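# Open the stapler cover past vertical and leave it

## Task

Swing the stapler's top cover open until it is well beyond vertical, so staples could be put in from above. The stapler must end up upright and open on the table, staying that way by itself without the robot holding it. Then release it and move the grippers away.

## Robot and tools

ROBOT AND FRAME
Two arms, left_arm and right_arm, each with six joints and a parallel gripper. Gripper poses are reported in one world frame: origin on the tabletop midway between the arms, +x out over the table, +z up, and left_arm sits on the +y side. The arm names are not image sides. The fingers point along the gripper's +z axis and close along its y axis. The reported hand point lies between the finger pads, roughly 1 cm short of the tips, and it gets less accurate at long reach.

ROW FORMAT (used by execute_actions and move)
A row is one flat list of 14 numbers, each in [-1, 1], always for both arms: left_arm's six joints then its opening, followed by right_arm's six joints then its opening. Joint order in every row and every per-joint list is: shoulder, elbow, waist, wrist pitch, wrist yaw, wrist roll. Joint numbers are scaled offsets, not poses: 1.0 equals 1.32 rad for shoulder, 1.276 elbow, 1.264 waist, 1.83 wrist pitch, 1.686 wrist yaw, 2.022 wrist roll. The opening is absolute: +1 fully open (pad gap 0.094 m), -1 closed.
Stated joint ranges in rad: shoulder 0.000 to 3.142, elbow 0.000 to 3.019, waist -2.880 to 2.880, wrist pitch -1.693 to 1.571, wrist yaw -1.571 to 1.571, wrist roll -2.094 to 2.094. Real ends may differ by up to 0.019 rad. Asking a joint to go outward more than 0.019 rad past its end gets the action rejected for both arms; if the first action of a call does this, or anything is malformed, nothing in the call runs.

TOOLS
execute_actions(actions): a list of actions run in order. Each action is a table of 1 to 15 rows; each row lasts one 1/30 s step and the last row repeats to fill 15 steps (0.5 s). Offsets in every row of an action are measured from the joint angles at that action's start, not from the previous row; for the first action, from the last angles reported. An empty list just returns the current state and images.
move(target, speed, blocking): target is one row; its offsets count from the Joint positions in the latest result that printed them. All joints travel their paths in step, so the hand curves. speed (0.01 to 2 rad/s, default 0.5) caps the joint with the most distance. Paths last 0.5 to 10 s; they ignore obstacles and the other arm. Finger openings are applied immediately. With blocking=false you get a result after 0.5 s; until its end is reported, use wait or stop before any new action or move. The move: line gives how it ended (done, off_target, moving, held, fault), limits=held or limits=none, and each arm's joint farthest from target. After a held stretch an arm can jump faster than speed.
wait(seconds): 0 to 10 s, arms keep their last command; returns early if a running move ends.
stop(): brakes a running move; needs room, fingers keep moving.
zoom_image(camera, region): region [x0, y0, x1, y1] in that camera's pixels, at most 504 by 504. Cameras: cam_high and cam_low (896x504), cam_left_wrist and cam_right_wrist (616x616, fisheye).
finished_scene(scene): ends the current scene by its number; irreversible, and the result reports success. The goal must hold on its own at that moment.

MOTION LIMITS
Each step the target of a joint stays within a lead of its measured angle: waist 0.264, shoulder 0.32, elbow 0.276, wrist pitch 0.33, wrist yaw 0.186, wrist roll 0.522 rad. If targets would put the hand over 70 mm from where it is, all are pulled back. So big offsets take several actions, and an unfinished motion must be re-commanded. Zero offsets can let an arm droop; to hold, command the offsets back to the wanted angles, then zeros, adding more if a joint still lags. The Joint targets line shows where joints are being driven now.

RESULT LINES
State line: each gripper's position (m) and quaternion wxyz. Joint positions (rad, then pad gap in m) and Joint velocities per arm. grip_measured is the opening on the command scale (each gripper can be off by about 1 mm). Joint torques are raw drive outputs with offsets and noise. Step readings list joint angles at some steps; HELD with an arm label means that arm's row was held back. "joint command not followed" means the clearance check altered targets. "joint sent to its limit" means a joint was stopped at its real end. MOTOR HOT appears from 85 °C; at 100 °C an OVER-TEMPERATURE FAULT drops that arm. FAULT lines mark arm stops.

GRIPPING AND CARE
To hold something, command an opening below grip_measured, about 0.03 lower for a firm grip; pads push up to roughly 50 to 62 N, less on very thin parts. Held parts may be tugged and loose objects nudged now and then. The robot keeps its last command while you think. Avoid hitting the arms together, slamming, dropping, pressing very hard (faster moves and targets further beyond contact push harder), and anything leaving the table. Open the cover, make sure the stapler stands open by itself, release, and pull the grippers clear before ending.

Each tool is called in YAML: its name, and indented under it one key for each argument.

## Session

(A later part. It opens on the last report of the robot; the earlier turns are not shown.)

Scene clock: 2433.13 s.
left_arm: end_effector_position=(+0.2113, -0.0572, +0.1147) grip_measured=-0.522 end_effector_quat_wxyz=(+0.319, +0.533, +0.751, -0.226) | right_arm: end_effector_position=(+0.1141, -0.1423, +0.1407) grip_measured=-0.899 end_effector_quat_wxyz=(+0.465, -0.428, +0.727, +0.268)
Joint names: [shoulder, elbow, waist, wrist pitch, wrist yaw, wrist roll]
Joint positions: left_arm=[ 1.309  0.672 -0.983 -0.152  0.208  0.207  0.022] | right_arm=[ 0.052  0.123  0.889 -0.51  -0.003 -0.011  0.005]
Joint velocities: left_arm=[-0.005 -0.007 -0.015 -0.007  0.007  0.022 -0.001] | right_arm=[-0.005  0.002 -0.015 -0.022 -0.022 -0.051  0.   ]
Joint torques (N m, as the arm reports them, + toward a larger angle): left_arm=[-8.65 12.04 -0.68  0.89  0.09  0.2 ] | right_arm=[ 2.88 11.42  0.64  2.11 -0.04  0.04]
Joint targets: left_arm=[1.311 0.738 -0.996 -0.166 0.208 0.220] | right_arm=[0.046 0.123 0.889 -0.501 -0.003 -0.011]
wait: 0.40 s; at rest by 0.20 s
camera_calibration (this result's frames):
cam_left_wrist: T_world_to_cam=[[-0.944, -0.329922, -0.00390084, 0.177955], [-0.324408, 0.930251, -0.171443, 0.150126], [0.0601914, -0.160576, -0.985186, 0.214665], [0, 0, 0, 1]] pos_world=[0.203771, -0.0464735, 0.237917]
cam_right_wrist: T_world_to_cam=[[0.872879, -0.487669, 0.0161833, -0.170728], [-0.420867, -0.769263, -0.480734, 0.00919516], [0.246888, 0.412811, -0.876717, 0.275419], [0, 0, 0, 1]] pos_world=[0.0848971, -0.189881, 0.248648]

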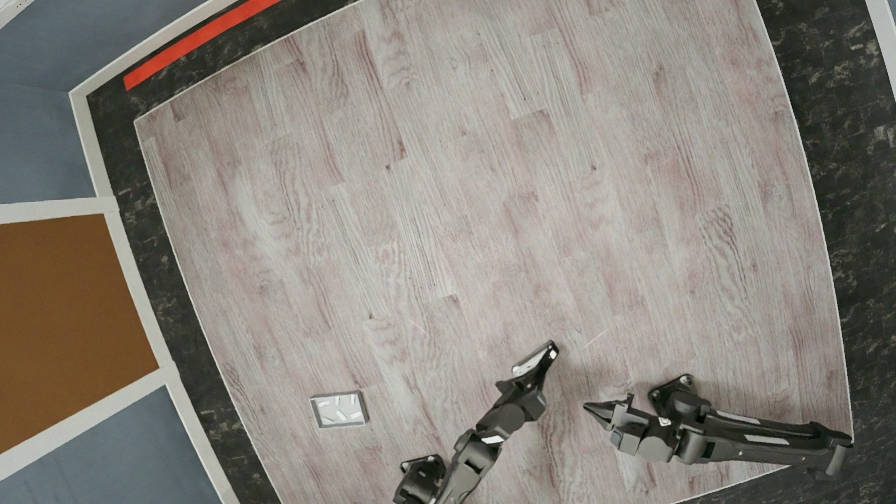

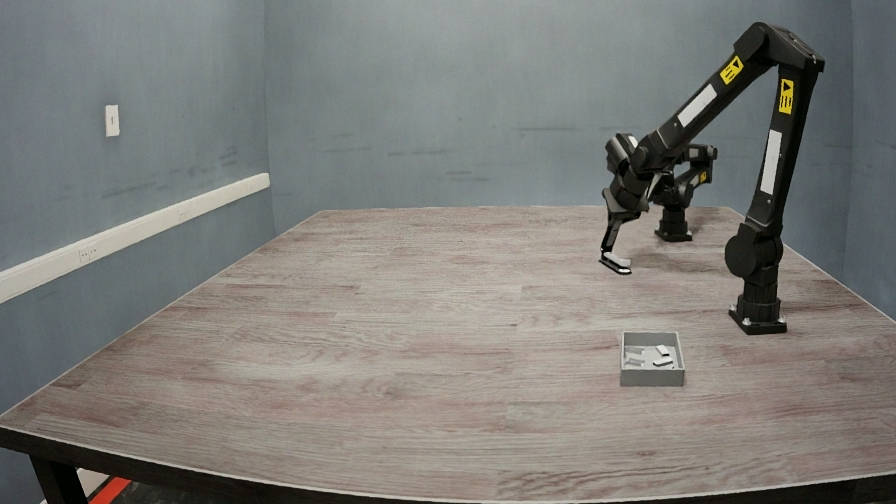

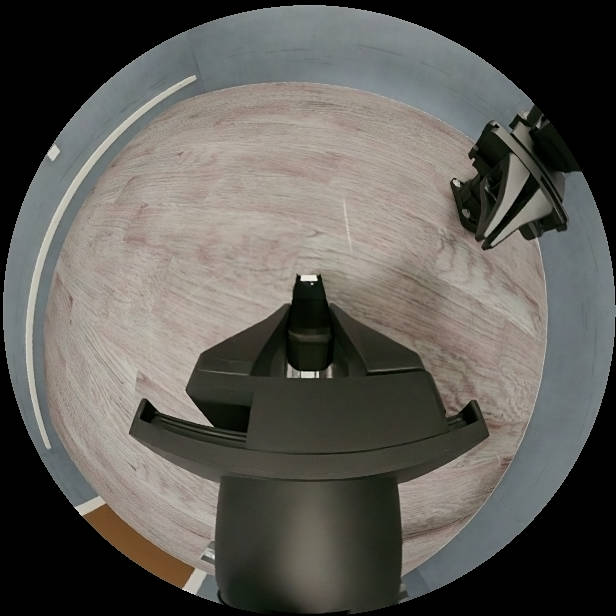

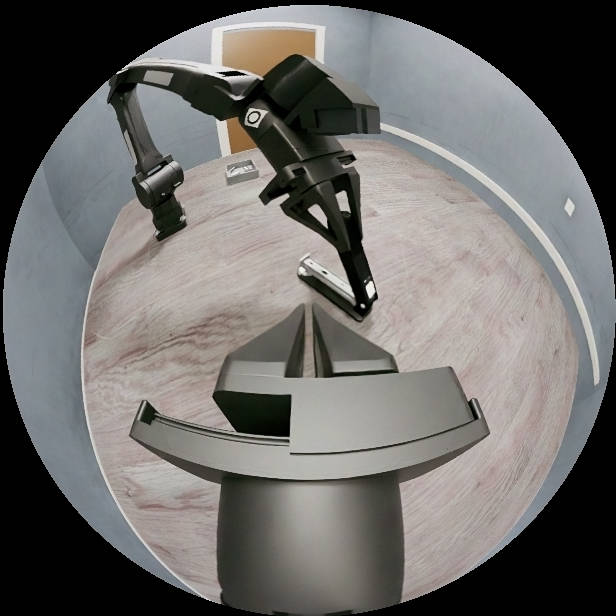

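execute_actions:
  actions:
    - [[0.00316,0.05845,-0.01135,-0.00765,-0.00157,0.00671,-0.56,-0.004,0,0,0.005,0,0,-0.9],[0.00482,0.06518,-0.01242,-0.00765,-0.00314,0.00698,-0.56,-0.004,0,0,0.005,0,0,-0.9],[0.00648,0.07192,-0.01348,-0.01577,-0.00472,0.00726,-0.56,-0.004,0,0,0.005,0,0,-0.9],[0.00814,0.07865,-0.01455,-0.02388,-0.00629,0.00754,-0.56,-0.004,0,0,0.005,0,0,-0.9],[0.00980,0.08538,-0.01562,-0.03200,-0.00786,0.00782,-0.56,-0.004,0,0,0.005,0,0,-0.9],[0.01145,0.09211,-0.01669,-0.04011,-0.00943,0.00809,-0.56,-0.004,0,0,0.005,0,0,-0.9],[0.01311,0.09884,-0.01776,-0.04823,-0.01100,0.00837,-0.56,-0.004,0,0,0.005,0,0,-0.9],[0.01477,0.10558,-0.01882,-0.05634,-0.01258,0.00865,-0.56,-0.004,0,0,0.005,0,0,-0.9],[0.01643,0.11231,-0.01989,-0.06446,-0.01415,0.00892,-0.56,-0.004,0,0,0.005,0,0,-0.9],[0.01809,0.11904,-0.02096,-0.07257,-0.01572,0.00920,-0.56,-0.004,0,0,0.005,0,0,-0.9],[0.01809,0.11904,-0.02096,-0.08069,-0.01572,0.00920,-0.56,-0.004,0,0,0.005,0,0,-0.9],[0.01809,0.11904,-0.02096,-0.08880,-0.01572,0.00920,-0.56,-0.004,0,0,0.005,0,0,-0.9]]
    - [[0.00426,0.06045,-0.01140,-0.00956,-0.00162,0.00658,-0.56,-0.004,0,0,0.005,0,0,-0.9],[0.00702,0.06722,-0.01253,-0.00956,-0.00324,0.00673,-0.56,-0.004,0,0,0.005,0,0,-0.9],[0.00977,0.07399,-0.01365,-0.01687,-0.00486,0.00687,-0.56,-0.004,0,0,0.005,0,0,-0.9],[0.01253,0.08076,-0.01477,-0.02417,-0.00648,0.00702,-0.56,-0.004,0,0,0.005,0,0,-0.9],[0.01529,0.08754,-0.01590,-0.03148,-0.00810,0.00717,-0.56,-0.004,0,0,0.005,0,0,-0.9],[0.01805,0.09431,-0.01702,-0.03878,-0.00971,0.00732,-0.56,-0.004,0,0,0.005,0,0,-0.9],[0.02081,0.10108,-0.01814,-0.04609,-0.01133,0.00747,-0.56,-0.004,0,0,0.005,0,0,-0.9],[0.02356,0.10785,-0.01926,-0.05340,-0.01295,0.00761,-0.56,-0.004,0,0,0.005,0,0,-0.9],[0.02632,0.11462,-0.02039,-0.06070,-0.01457,0.00776,-0.56,-0.004,0,0,0.005,0,0,-0.9],[0.02908,0.12139,-0.02151,-0.06801,-0.01619,0.00791,-0.56,-0.004,0,0,0.005,0,0,-0.9],[0.02908,0.12139,-0.02151,-0.07531,-0.01619,0.00791,-0.56,-0.004,0,0,0.005,0,0,-0.9],[0.02908,0.12139,-0.02151,-0.08262,-0.01619,0.00791,-0.56,-0.004,0,0,0.005,0,0,-0.9]]
    - [[0.00566,0.06133,-0.01134,-0.00956,-0.00154,0.004,-0.56,-0.004,0,0,0.005,0,0,-0.9],[0.00903,0.06818,-0.01240,-0.00956,-0.00307,0.004,-0.56,-0.004,0,0,0.005,0,0,-0.9],[0.01239,0.07504,-0.01346,-0.01653,-0.00461,0.004,-0.56,-0.004,0,0,0.005,0,0,-0.9],[0.01576,0.08190,-0.01452,-0.02351,-0.00614,0.004,-0.56,-0.004,0,0,0.005,0,0,-0.9],[0.01912,0.08876,-0.01558,-0.03048,-0.00768,0.004,-0.56,-0.004,0,0,0.005,0,0,-0.9],[0.02248,0.09561,-0.01664,-0.03745,-0.00922,0.004,-0.56,-0.004,0,0,0.005,0,0,-0.9],[0.02585,0.10247,-0.01770,-0.04443,-0.01075,0.004,-0.56,-0.004,0,0,0.005,0,0,-0.9],[0.02921,0.10933,-0.01876,-0.05140,-0.01229,0.004,-0.56,-0.004,0,0,0.005,0,0,-0.9],[0.03258,0.11618,-0.01982,-0.05837,-0.01382,0.004,-0.56,-0.004,0,0,0.005,0,0,-0.9],[0.03594,0.12304,-0.02088,-0.06534,-0.01536,0.004,-0.56,-0.004,0,0,0.005,0,0,-0.9],[0.03594,0.12304,-0.02088,-0.07232,-0.01536,0.004,-0.56,-0.004,0,0,0.005,0,0,-0.9],[0.03594,0.12304,-0.02088,-0.07929,-0.01536,0.004,-0.56,-0.004,0,0,0.005,0,0,-0.9]]
    - [[0.00620,0.06148,-0.01129,-0.00956,-0.00146,0,-0.56,-0.004,0,0,0.005,0,0,-0.9],[0.01010,0.06850,-0.01229,-0.00956,-0.00292,0,-0.56,-0.004,0,0,0.005,0,0,-0.9],[0.01401,0.07551,-0.01330,-0.01625,-0.00438,0,-0.56,-0.004,0,0,0.005,0,0,-0.9],[0.01791,0.08253,-0.01430,-0.02295,-0.00584,0,-0.56,-0.004,0,0,0.005,0,0,-0.9],[0.02181,0.08954,-0.01531,-0.02964,-0.00730,0,-0.56,-0.004,0,0,0.005,0,0,-0.9],[0.02571,0.09655,-0.01631,-0.03634,-0.00875,0,-0.56,-0.004,0,0,0.005,0,0,-0.9],[0.02961,0.10357,-0.01732,-0.04303,-0.01021,0,-0.56,-0.004,0,0,0.005,0,0,-0.9],[0.03352,0.11058,-0.01832,-0.04972,-0.01167,0,-0.56,-0.004,0,0,0.005,0,0,-0.9],[0.03742,0.11760,-0.01933,-0.05642,-0.01313,0,-0.56,-0.004,0,0,0.005,0,0,-0.9],[0.04132,0.12461,-0.02033,-0.06311,-0.01459,0,-0.56,-0.004,0,0,0.005,0,0,-0.9],[0.04132,0.12461,-0.02033,-0.06981,-0.01459,0,-0.56,-0.004,0,0,0.005,0,0,-0.9],[0.04132,0.12461,-0.02033,-0.07650,-0.01459,0,-0.56,-0.004,0,0,0.005,0,0,-0.9]]

wait:
  seconds: 0.4

Scene clock: 2472.43 s.
left_arm: end_effector_position=(+0.2202, -0.0845, +0.1262) grip_measured=-0.522 end_effector_quat_wxyz=(+0.180, +0.565, +0.795, -0.129) | right_arm: end_effector_position=(+0.1141, -0.1423, +0.1407) grip_measured=-0.899 end_effector_quat_wxyz=(+0.465, -0.428, +0.727, +0.268)
Joint names: [shoulder, elbow, waist, wrist pitch, wrist yaw, wrist roll]
Joint positions: left_arm=[ 1.464  1.015 -1.037 -0.687  0.105  0.218  0.022] | right_arm=[ 0.052  0.123  0.889 -0.51  -0.003 -0.011  0.005]
Joint velocities: left_arm=[ 0.015  0.002 -0.015 -0.022 -0.037  0.007 -0.001] | right_arm=[-0.015 -0.007 -0.005  0.002  0.007 -0.007 -0.   ]
Joint torques (N m, as the arm reports them, + toward a larger angle): left_arm=[-11.98  12.59  -0.29   0.38   0.11   0.06] | right_arm=[ 2.9  11.43  0.63  2.09 -0.04  0.03]
Joint targets: left_arm=[1.467 1.085 -1.050 -0.703 0.105 0.218] | right_arm=[0.046 0.123 0.889 -0.501 -0.003 -0.011]
Step readings (joint positions; steps 1 to 15: 1st action; 16 to 30: 2nd action; 31 to 45: 3rd action; 46 to 60: 4th action):
0: left_arm=[1.309 0.672 -0.983 -0.152 0.208 0.207] | right_arm=[0.052 0.123 0.889 -0.510 -0.003 -0.011]
1: left_arm=[1.309 0.673 -0.983 -0.152 0.208 0.207] | right_arm=[0.052 0.123 0.889 -0.510 -0.003 -0.011]
2: left_arm=[1.310 0.674 -0.983 -0.154 0.207 0.207] | right_arm=[0.052 0.123 0.889 -0.510 -0.003 -0.011]
4: left_arm=[1.312 0.682 -0.986 -0.167 0.203 0.208] | right_arm=[0.052 0.123 0.889 -0.510 -0.003 -0.011]
8: left_arm=[1.320 0.712 -0.991 -0.221 0.192 0.210] | right_arm=[0.052 0.123 0.889 -0.510 -0.003 -0.011]
15: left_arm=[1.334 0.755 -0.997 -0.298 0.183 0.214] | right_arm=[0.052 0.123 0.889 -0.510 -0.003 -0.011]
16: left_arm=[1.334 0.755 -0.997 -0.299 0.182 0.214] | right_arm=[0.052 0.123 0.889 -0.510 -0.003 -0.011]
17: left_arm=[1.335 0.757 -0.997 -0.301 0.181 0.214] | right_arm=[0.052 0.123 0.889 -0.510 -0.003 -0.011]
19: left_arm=[1.338 0.766 -1.000 -0.315 0.177 0.214] | right_arm=[0.052 0.123 0.889 -0.510 -0.003 -0.011]
23: left_arm=[1.352 0.798 -1.006 -0.364 0.166 0.216] | right_arm=[0.052 0.123 0.889 -0.510 -0.003 -0.011]
30: left_arm=[1.369 0.839 -1.011 -0.433 0.155 0.218] | right_arm=[0.052 0.123 0.889 -0.510 -0.003 -0.011]
31: left_arm=[1.369 0.840 -1.011 -0.435 0.155 0.218] | right_arm=[0.052 0.123 0.889 -0.510 -0.003 -0.011]
32: left_arm=[1.371 0.842 -1.011 -0.437 0.154 0.218] | right_arm=[0.052 0.123 0.889 -0.510 -0.003 -0.011]
34: left_arm=[1.375 0.852 -1.013 -0.451 0.151 0.218] | right_arm=[0.052 0.123 0.889 -0.510 -0.003 -0.011]
38: left_arm=[1.392 0.885 -1.019 -0.497 0.140 0.218] | right_arm=[0.052 0.123 0.889 -0.510 -0.003 -0.011]
45: left_arm=[1.413 0.926 -1.024 -0.563 0.130 0.218] | right_arm=[0.052 0.123 0.889 -0.510 -0.003 -0.011]
46: left_arm=[1.413 0.927 -1.024 -0.564 0.129 0.218] | right_arm=[0.052 0.123 0.889 -0.510 -0.003 -0.011]
47: left_arm=[1.415 0.929 -1.024 -0.566 0.129 0.218] | right_arm=[0.052 0.123 0.889 -0.510 -0.003 -0.011]
49: left_arm=[1.420 0.939 -1.026 -0.579 0.125 0.218] | right_arm=[0.052 0.123 0.889 -0.510 -0.003 -0.011]
53: left_arm=[1.440 0.973 -1.032 -0.625 0.115 0.218] | right_arm=[0.052 0.123 0.889 -0.510 -0.003 -0.011]
60: Joint positions above
camera_calibration (this result's frames):
cam_left_wrist: T_world_to_cam=[[-0.944973, -0.327148, -0.0000793087, 0.177355], [-0.321576, 0.928834, 0.184002, 0.134791], [-0.0601222, 0.173902, -0.982926, 0.275549], [0, 0, 0, 1]] pos_world=[0.227508, -0.115096, 0.246057]
cam_right_wrist: T_world_to_cam=[[0.872879, -0.487669, 0.0161833, -0.170728], [-0.420867, -0.769263, -0.480734, 0.00919516], [0.246888, 0.412811, -0.876717, 0.275419], [0, 0, 0, 1]] pos_world=[0.0848971, -0.189881, 0.248648]

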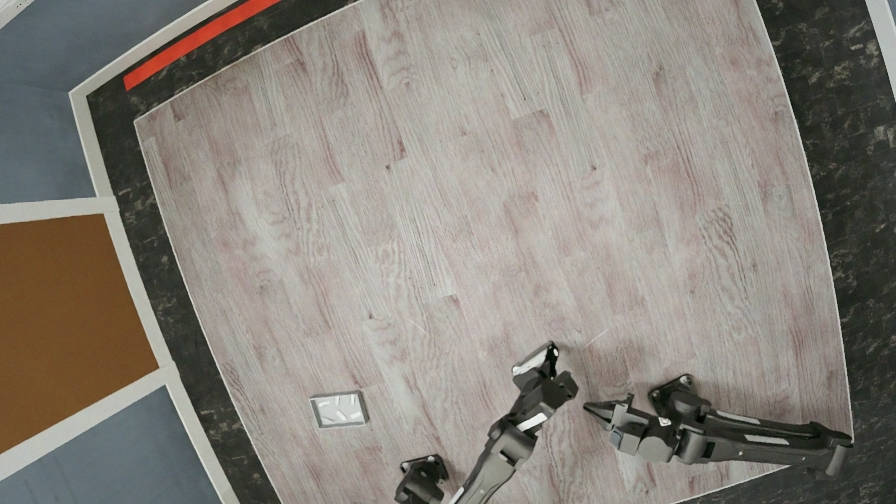

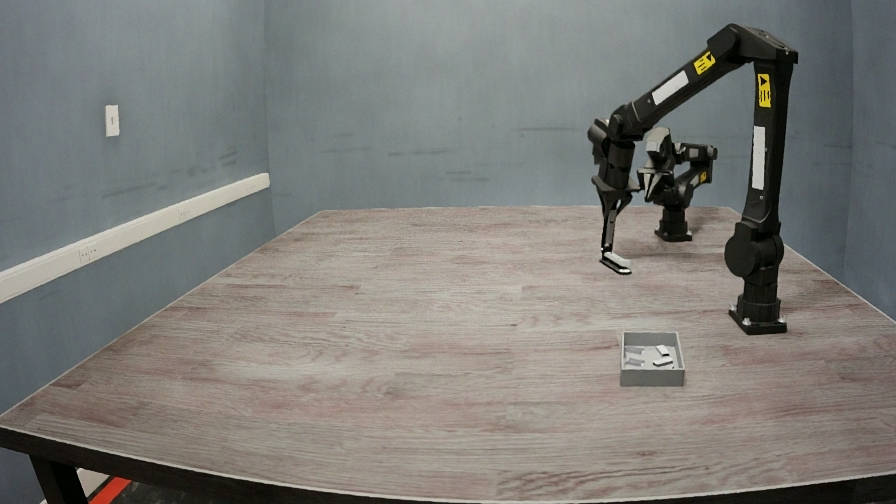

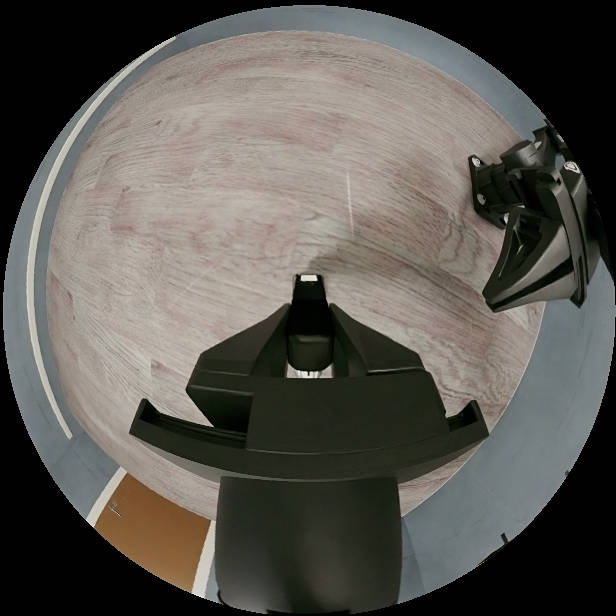

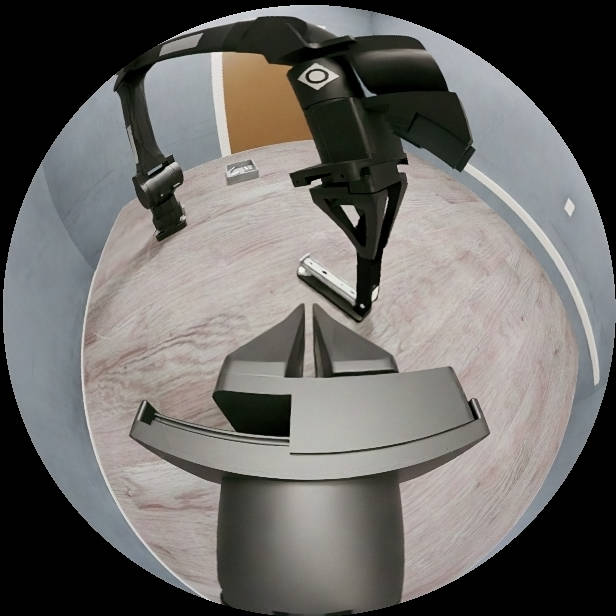

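Scene clock: 2472.83 s.
left_arm: end_effector_position=(+0.2201, -0.0845, +0.1263) grip_measured=-0.522 end_effector_quat_wxyz=(+0.180, +0.565, +0.795, -0.129) | right_arm: end_effector_position=(+0.1141, -0.1423, +0.1407) grip_measured=-0.899 end_effector_quat_wxyz=(+0.465, -0.428, +0.727, +0.268)
Joint names: [shoulder, elbow, waist, wrist pitch, wrist yaw, wrist roll]
Joint positions: left_arm=[ 1.464  1.015 -1.037 -0.688  0.105  0.218  0.022] | right_arm=[ 0.052  0.123  0.889 -0.51  -0.003 -0.011  0.005]
Joint velocities: left_arm=[-0.005 -0.012  0.005  0.007 -0.007 -0.037 -0.001] | right_arm=[-0.024 -0.007 -0.015  0.007 -0.007 -0.037  0.   ]
Joint torques (N m, as the arm reports them, + toward a larger angle): left_arm=[-11.94  12.74  -0.31   0.42   0.1    0.07] | right_arm=[ 2.91 11.43  0.65  2.1  -0.04  0.03]
Joint targets: left_arm=[1.467 1.085 -1.050 -0.703 0.105 0.218] | right_arm=[0.046 0.123 0.889 -0.501 -0.003 -0.011]
wait: 0.40 s; at rest by 0.17 s
camera_calibration (this result's frames):
cam_left_wrist: T_world_to_cam=[[-0.944973, -0.327148, 0.0000127634, 0.177339], [-0.321538, 0.928775, 0.184366, 0.134694], [-0.0603267, 0.174216, -0.982858, 0.275699], [0, 0, 0, 1]] pos_world=[0.227521, -0.115116, 0.246137]
cam_right_wrist: T_world_to_cam=[[0.872879, -0.487669, 0.0161833, -0.170728], [-0.420867, -0.769263, -0.480734, 0.00919516], [0.246888, 0.412811, -0.876717, 0.275419], [0, 0, 0, 1]] pos_world=[0.0848971, -0.189881, 0.248648]

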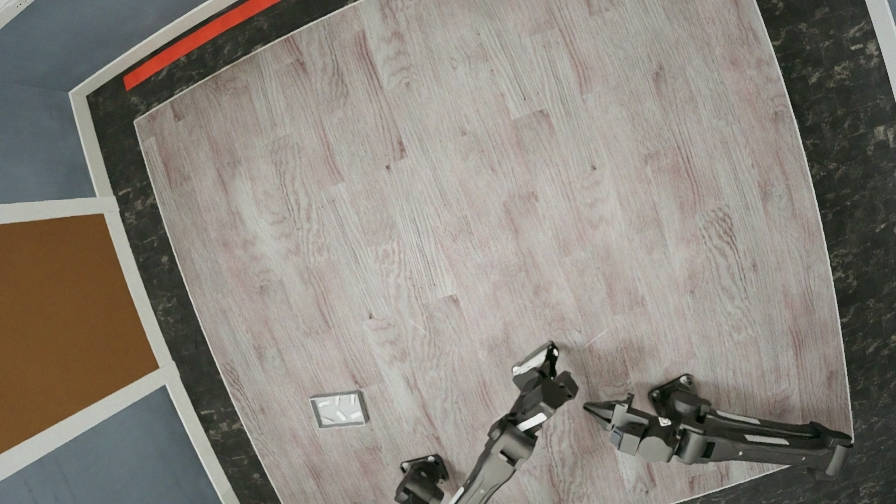

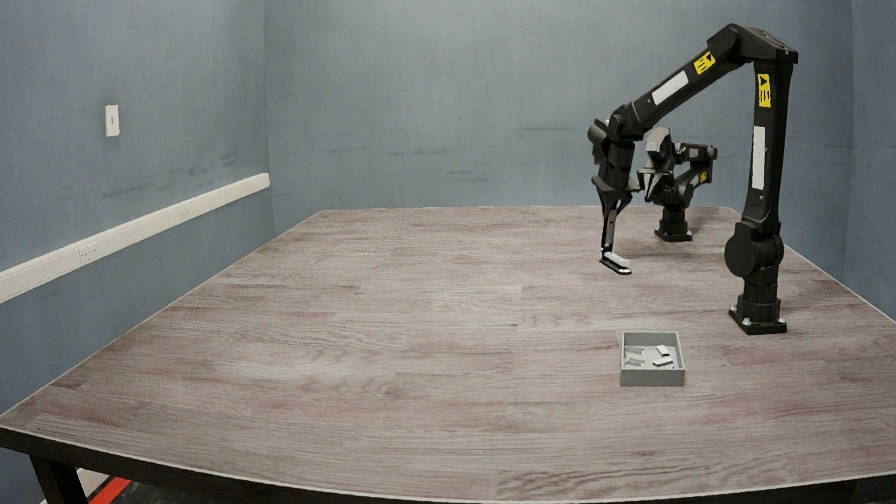

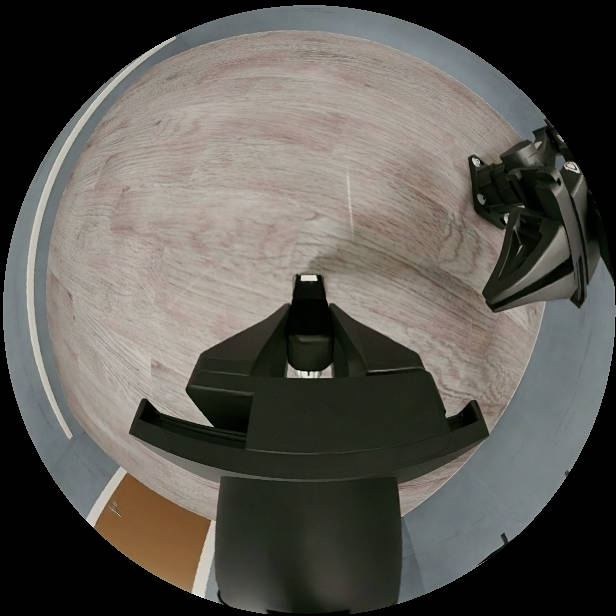

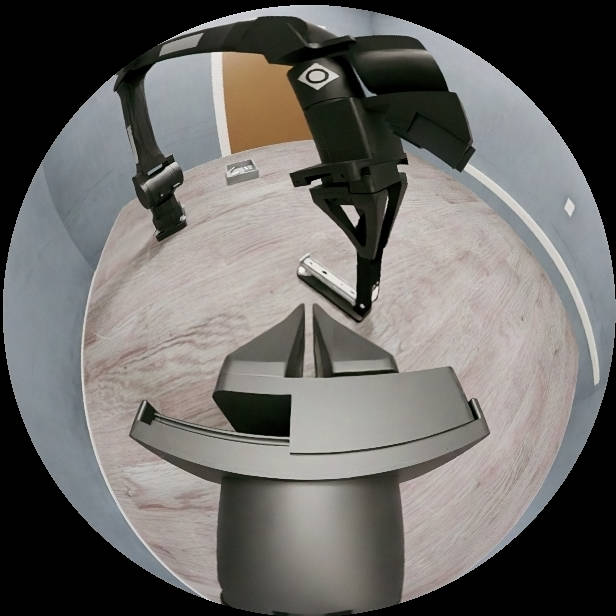

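execute_actions:
  actions: []

Scene clock: 2484.07 s.
left_arm: end_effector_position=(+0.2201, -0.0845, +0.1263) grip_measured=-0.522 end_effector_quat_wxyz=(+0.180, +0.565, +0.795, -0.129) | right_arm: end_effector_position=(+0.1141, -0.1423, +0.1407) grip_measured=-0.899 end_effector_quat_wxyz=(+0.465, -0.428, +0.727, +0.268)
Joint names: [shoulder, elbow, waist, wrist pitch, wrist yaw, wrist roll]
Joint positions: left_arm=[ 1.464  1.015 -1.037 -0.688  0.105  0.218  0.022] | right_arm=[ 0.052  0.123  0.889 -0.51  -0.003 -0.011  0.005]
Joint velocities: left_arm=[-0.015  0.007 -0.005  0.002 -0.022  0.007  0.001] | right_arm=[-0.005 -0.027 -0.005  0.002 -0.051 -0.007 -0.   ]
Joint torques (N m, as the arm reports them, + toward a larger angle): left_arm=[-11.74  12.75  -0.69   0.5    0.09   0.08] | right_arm=[ 2.93 11.43  0.62  2.1  -0.04  0.03]
Joint targets: left_arm=[1.467 1.085 -1.050 -0.703 0.105 0.218] | right_arm=[0.046 0.123 0.889 -0.501 -0.003 -0.011]
camera_calibration (this result's frames):
cam_left_wrist: T_world_to_cam=[[-0.944973, -0.327148, 0.0000127634, 0.177339], [-0.321538, 0.928775, 0.184366, 0.134694], [-0.0603267, 0.174216, -0.982858, 0.275699], [0, 0, 0, 1]] pos_world=[0.227521, -0.115116, 0.246137]
cam_right_wrist: T_world_to_cam=[[0.872879, -0.487669, 0.0161833, -0.170728], [-0.420867, -0.769263, -0.480734, 0.00919516], [0.246888, 0.412811, -0.876717, 0.275419], [0, 0, 0, 1]] pos_world=[0.0848971, -0.189881, 0.248648]

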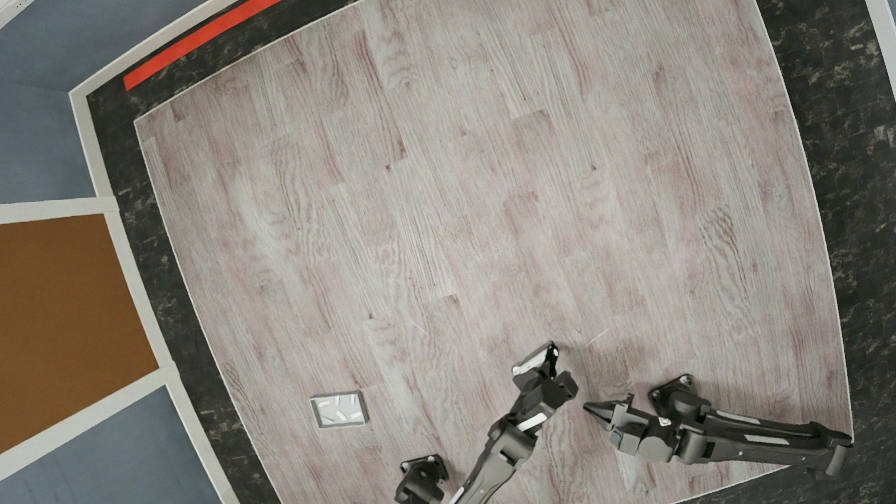

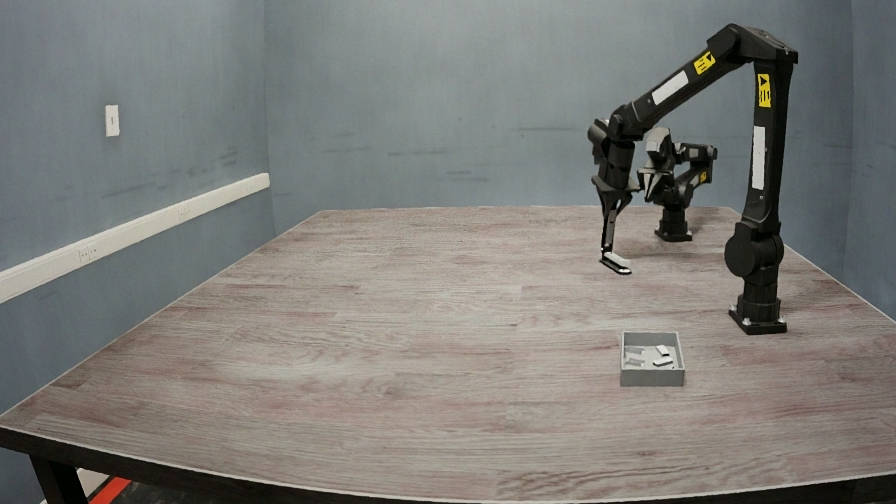

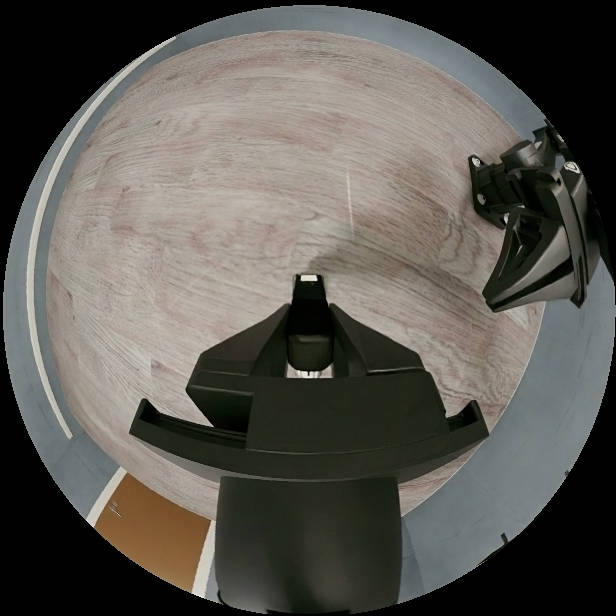

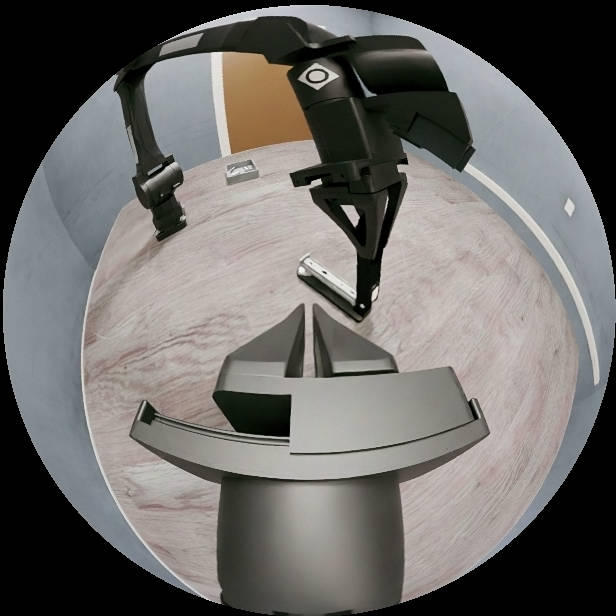

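execute_actions:
  actions:
    - [[0.00649,0.06266,-0.01124,-0.0082,-0.00145,-0.00083,-0.56,-0.004,0,0.0102,0.005,0,0,-0.9],[0.0107,0.07008,-0.0122,-0.01134,-0.00291,-0.00165,-0.56,-0.004,0,0.0204,0.005,0,0,-0.9],[0.01491,0.07749,-0.01316,-0.01762,-0.00436,-0.00248,-0.56,-0.004,0,0.0306,0.005,0,0,-0.9],[0.01912,0.08491,-0.01411,-0.02391,-0.00581,-0.0033,-0.56,-0.004,0,0.0408,0.005,0,0,-0.9],[0.02333,0.09232,-0.01507,-0.03019,-0.00727,-0.00413,-0.56,-0.004,0,0.051,0.005,0,0,-0.9],[0.02755,0.09973,-0.01603,-0.03648,-0.00872,-0.00496,-0.56,-0.004,0,0.0612,0.005,0,0,-0.9],[0.03176,0.10715,-0.01698,-0.04276,-0.01017,-0.00578,-0.56,-0.004,0,0.0714,0.005,0,0,-0.9],[0.03597,0.11456,-0.01794,-0.04904,-0.01162,-0.00661,-0.56,-0.004,0,0.0816,0.005,0,0,-0.9],[0.04018,0.12198,-0.0189,-0.05533,-0.01308,-0.00743,-0.56,-0.004,0,0.0918,0.005,0,0,-0.9],[0.04439,0.12939,-0.01986,-0.06161,-0.01453,-0.00826,-0.56,-0.004,0,0.102,0.005,0,0,-0.9],[0.04439,0.12939,-0.01986,-0.0679,-0.01453,-0.00826,-0.56,-0.004,0,0.102,0.005,0,0,-0.9],[0.04439,0.12939,-0.01986,-0.07104,-0.01453,-0.00826,-0.56,-0.004,0,0.102,0.005,0,0,-0.9]]
    - [[0.00776,0.06379,-0.01114,-0.01011,-0.00128,-0.00515,-0.56,-0.004,0,0.007,0.005,0,0,-0.9],[0.01248,0.07116,-0.01199,-0.01329,-0.00256,-0.00536,-0.56,-0.004,0,0.007,0.005,0,0,-0.9],[0.01721,0.07853,-0.01285,-0.01964,-0.00384,-0.00557,-0.56,-0.004,0,0.007,0.005,0,0,-0.9],[0.02194,0.08589,-0.0137,-0.026,-0.00512,-0.00578,-0.56,-0.004,0,0.007,0.005,0,0,-0.9],[0.02667,0.09326,-0.01456,-0.03235,-0.00641,-0.00599,-0.56,-0.004,0,0.007,0.005,0,0,-0.9],[0.03139,0.10063,-0.01541,-0.03871,-0.00769,-0.00619,-0.56,-0.004,0,0.007,0.005,0,0,-0.9],[0.03612,0.108,-0.01626,-0.04506,-0.00897,-0.0064,-0.56,-0.004,0,0.007,0.005,0,0,-0.9],[0.04085,0.11536,-0.01712,-0.05142,-0.01025,-0.00661,-0.56,-0.004,0,0.007,0.005,0,0,-0.9],[0.04557,0.12273,-0.01797,-0.05777,-0.01153,-0.00682,-0.56,-0.004,0,0.007,0.005,0,0,-0.9],[0.0503,0.1301,-0.01883,-0.06413,-0.01281,-0.00703,-0.56,-0.004,0,0.007,0.005,0,0,-0.9],[0.0503,0.1301,-0.01883,-0.07048,-0.01281,-0.00703,-0.56,-0.004,0,0.007,0.005,0,0,-0.9],[0.0503,0.1301,-0.01883,-0.07366,-0.01281,-0.00703,-0.56,-0.004,0,0.007,0.005,0,0,-0.9]]

wait:
  seconds: 0.4

Scene clock: 2549.20 s.
left_arm: end_effector_position=(+0.2256, -0.0999, +0.1277) grip_measured=-0.522 end_effector_quat_wxyz=(+0.107, +0.574, +0.808, -0.078) | right_arm: end_effector_position=(+0.0859, -0.1284, +0.1407) grip_measured=-0.899 end_effector_quat_wxyz=(+0.447, -0.473, +0.699, +0.296)
Joint names: [shoulder, elbow, waist, wrist pitch, wrist yaw, wrist roll]
Joint positions: left_arm=[ 1.585  1.201 -1.059 -0.927  0.059  0.212  0.022] | right_arm=[ 0.052  0.123  1.014 -0.51  -0.003 -0.011  0.005]
Joint velocities: left_arm=[-0.005  0.002  0.005 -0.012 -0.037 -0.066 -0.001] | right_arm=[-0.005 -0.007 -0.005 -0.002 -0.11  -0.081 -0.001]
Joint torques (N m, as the arm reports them, + toward a larger angle): left_arm=[-14.37  12.67  -0.08   0.29   0.06  -0.06] | right_arm=[ 2.88 11.43  1.33  2.1  -0.04  0.04]
Joint targets: left_arm=[1.588 1.272 -1.073 -0.941 0.059 0.201] | right_arm=[0.046 0.123 1.023 -0.501 -0.003 -0.011]
Step readings (joint positions; steps 1 to 15: 1st action; 16 to 30: 2nd action):
0: left_arm=[1.464 1.015 -1.037 -0.688 0.105 0.218] | right_arm=[0.052 0.123 0.889 -0.510 -0.003 -0.011]
1: left_arm=[1.464 1.016 -1.037 -0.689 0.105 0.218] | right_arm=[0.052 0.123 0.889 -0.510 -0.003 -0.011]
2: left_arm=[1.466 1.018 -1.037 -0.691 0.104 0.218] | right_arm=[0.052 0.123 0.891 -0.510 -0.003 -0.011]
4: left_arm=[1.473 1.030 -1.039 -0.706 0.101 0.218] | right_arm=[0.052 0.123 0.904 -0.510 -0.003 -0.011]
8: left_arm=[1.496 1.066 -1.044 -0.751 0.090 0.217] | right_arm=[0.052 0.123 0.958 -0.510 -0.003 -0.011]
15: left_arm=[1.522 1.106 -1.049 -0.806 0.081 0.215] | right_arm=[0.052 0.123 1.014 -0.510 -0.003 -0.011]
16: left_arm=[1.522 1.107 -1.049 -0.807 0.080 0.215] | right_arm=[0.052 0.123 1.014 -0.510 -0.003 -0.011]
17: left_arm=[1.524 1.110 -1.049 -0.811 0.080 0.215] | right_arm=[0.052 0.123 1.014 -0.510 -0.003 -0.011]
19: left_arm=[1.532 1.123 -1.050 -0.826 0.077 0.214] | right_arm=[0.052 0.123 1.014 -0.510 -0.003 -0.011]
23: left_arm=[1.557 1.160 -1.055 -0.872 0.068 0.213] | right_arm=[0.052 0.123 1.014 -0.510 -0.003 -0.011]
30: Joint positions above
camera_calibration (this result's frames):
cam_left_wrist: T_world_to_cam=[[-0.945458, -0.325743, 0.000457527, 0.177607], [-0.304133, 0.883235, 0.35693, 0.120014], [-0.116672, 0.337323, -0.934131, 0.302936], [0, 0, 0, 1]] pos_world=[0.239764, -0.150334, 0.240064]
cam_right_wrist: T_world_to_cam=[[0.927057, -0.37457, 0.0161833, -0.129459], [-0.321264, -0.815895, -0.480734, -0.00655474], [0.193272, 0.440468, -0.876717, 0.284817], [0, 0, 0, 1]] pos_world=[0.0628633, -0.179292, 0.248648]

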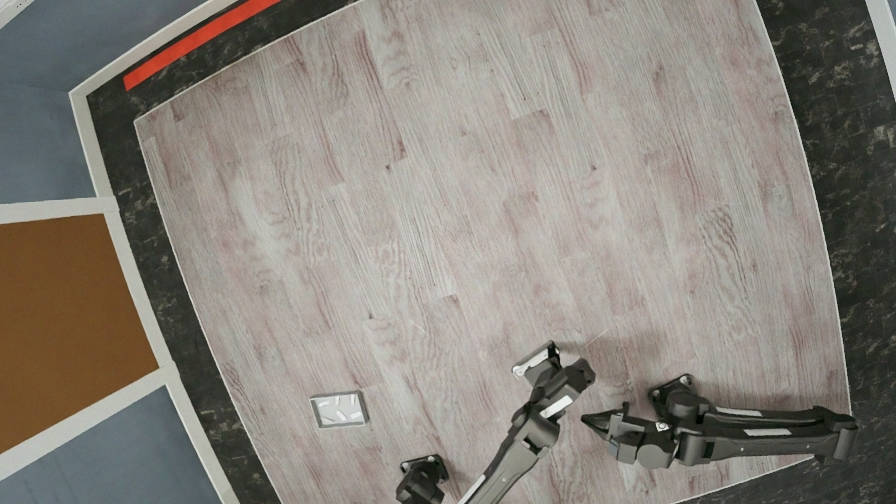

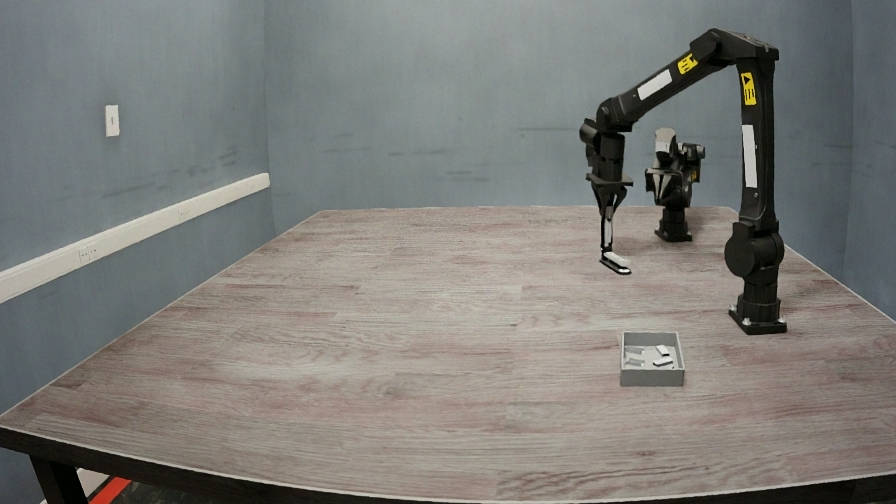

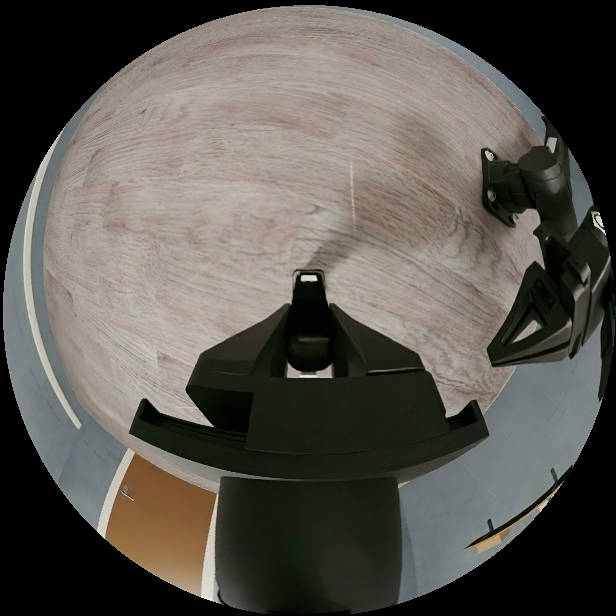

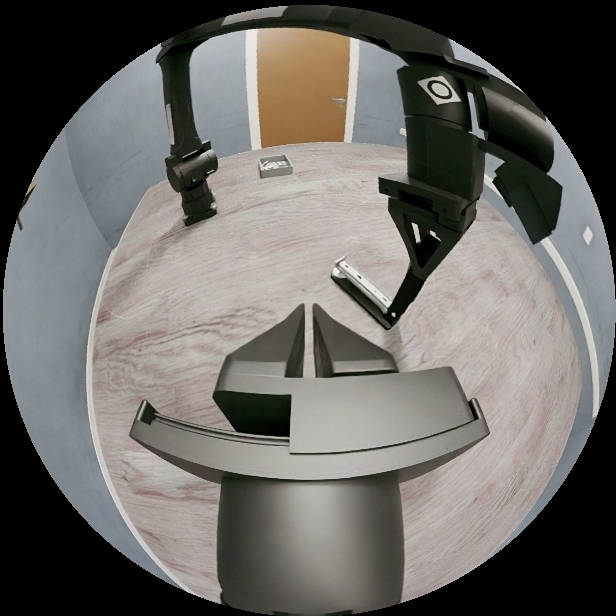

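Scene clock: 2549.60 s.
left_arm: end_effector_position=(+0.2255, -0.0999, +0.1277) grip_measured=-0.522 end_effector_quat_wxyz=(+0.107, +0.574, +0.808, -0.078) | right_arm: end_effector_position=(+0.0859, -0.1284, +0.1407) grip_measured=-0.899 end_effector_quat_wxyz=(+0.447, -0.473, +0.699, +0.296)
Joint names: [shoulder, elbow, waist, wrist pitch, wrist yaw, wrist roll]
Joint positions: left_arm=[ 1.585  1.201 -1.059 -0.928  0.059  0.212  0.022] | right_arm=[ 0.052  0.123  1.014 -0.51  -0.003 -0.011  0.005]
Joint velocities: left_arm=[-0.005  0.002 -0.005  0.002 -0.007 -0.051  0.   ] | right_arm=[-0.005  0.002 -0.005 -0.002  0.095 -0.051 -0.   ]
Joint torques (N m, as the arm reports them, + toward a larger angle): left_arm=[-13.94  12.78  -0.38   0.29   0.07  -0.03] | right_arm=[ 2.87 11.43  1.35  2.1  -0.04  0.03]
Joint targets: left_arm=[1.588 1.272 -1.073 -0.941 0.059 0.201] | right_arm=[0.046 0.123 1.023 -0.501 -0.003 -0.011]
wait: 0.40 s; at rest by 0.17 s
camera_calibration (this result's frames):
cam_left_wrist: T_world_to_cam=[[-0.945458, -0.325743, 0.000541656, 0.177576], [-0.304061, 0.883119, 0.357278, 0.119868], [-0.116859, 0.337626, -0.933998, 0.302938], [0, 0, 0, 1]] pos_world=[0.239739, -0.150293, 0.240021]
cam_right_wrist: T_world_to_cam=[[0.927057, -0.37457, 0.0161833, -0.129459], [-0.321264, -0.815895, -0.480734, -0.00655474], [0.193272, 0.440468, -0.876717, 0.284817], [0, 0, 0, 1]] pos_world=[0.0628633, -0.179292, 0.248648]

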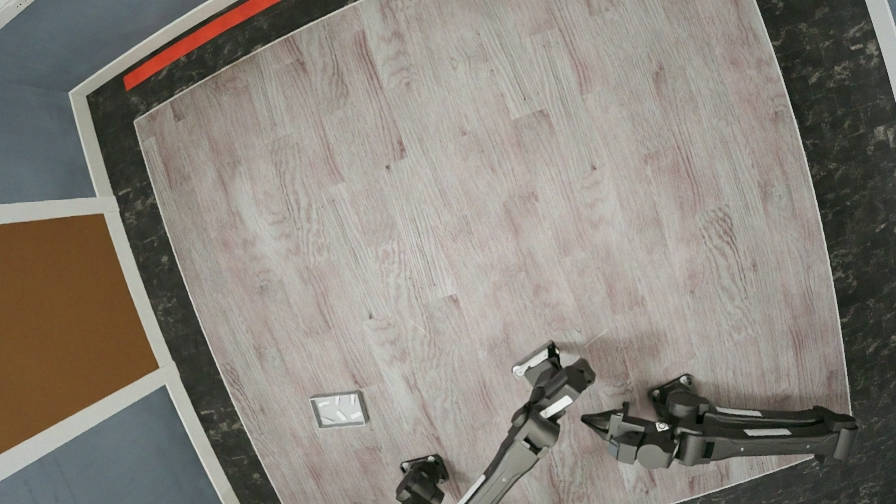

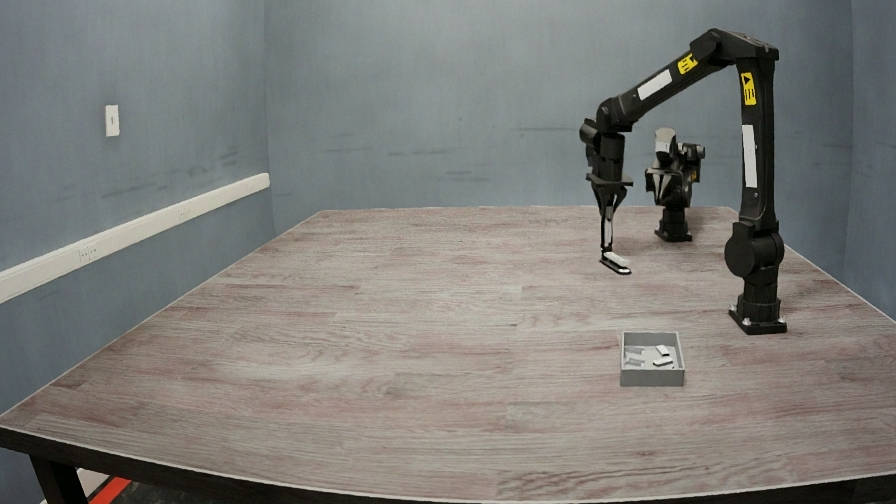

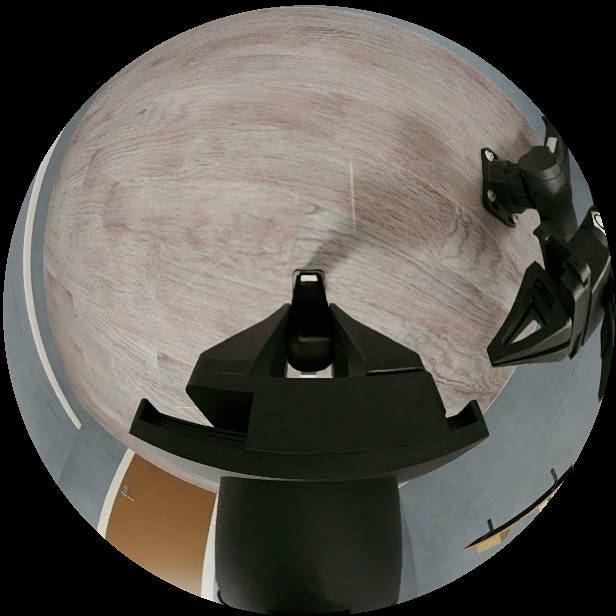

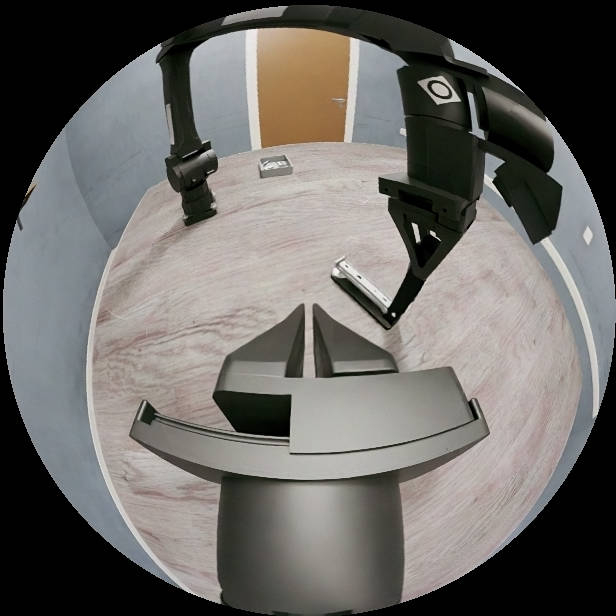

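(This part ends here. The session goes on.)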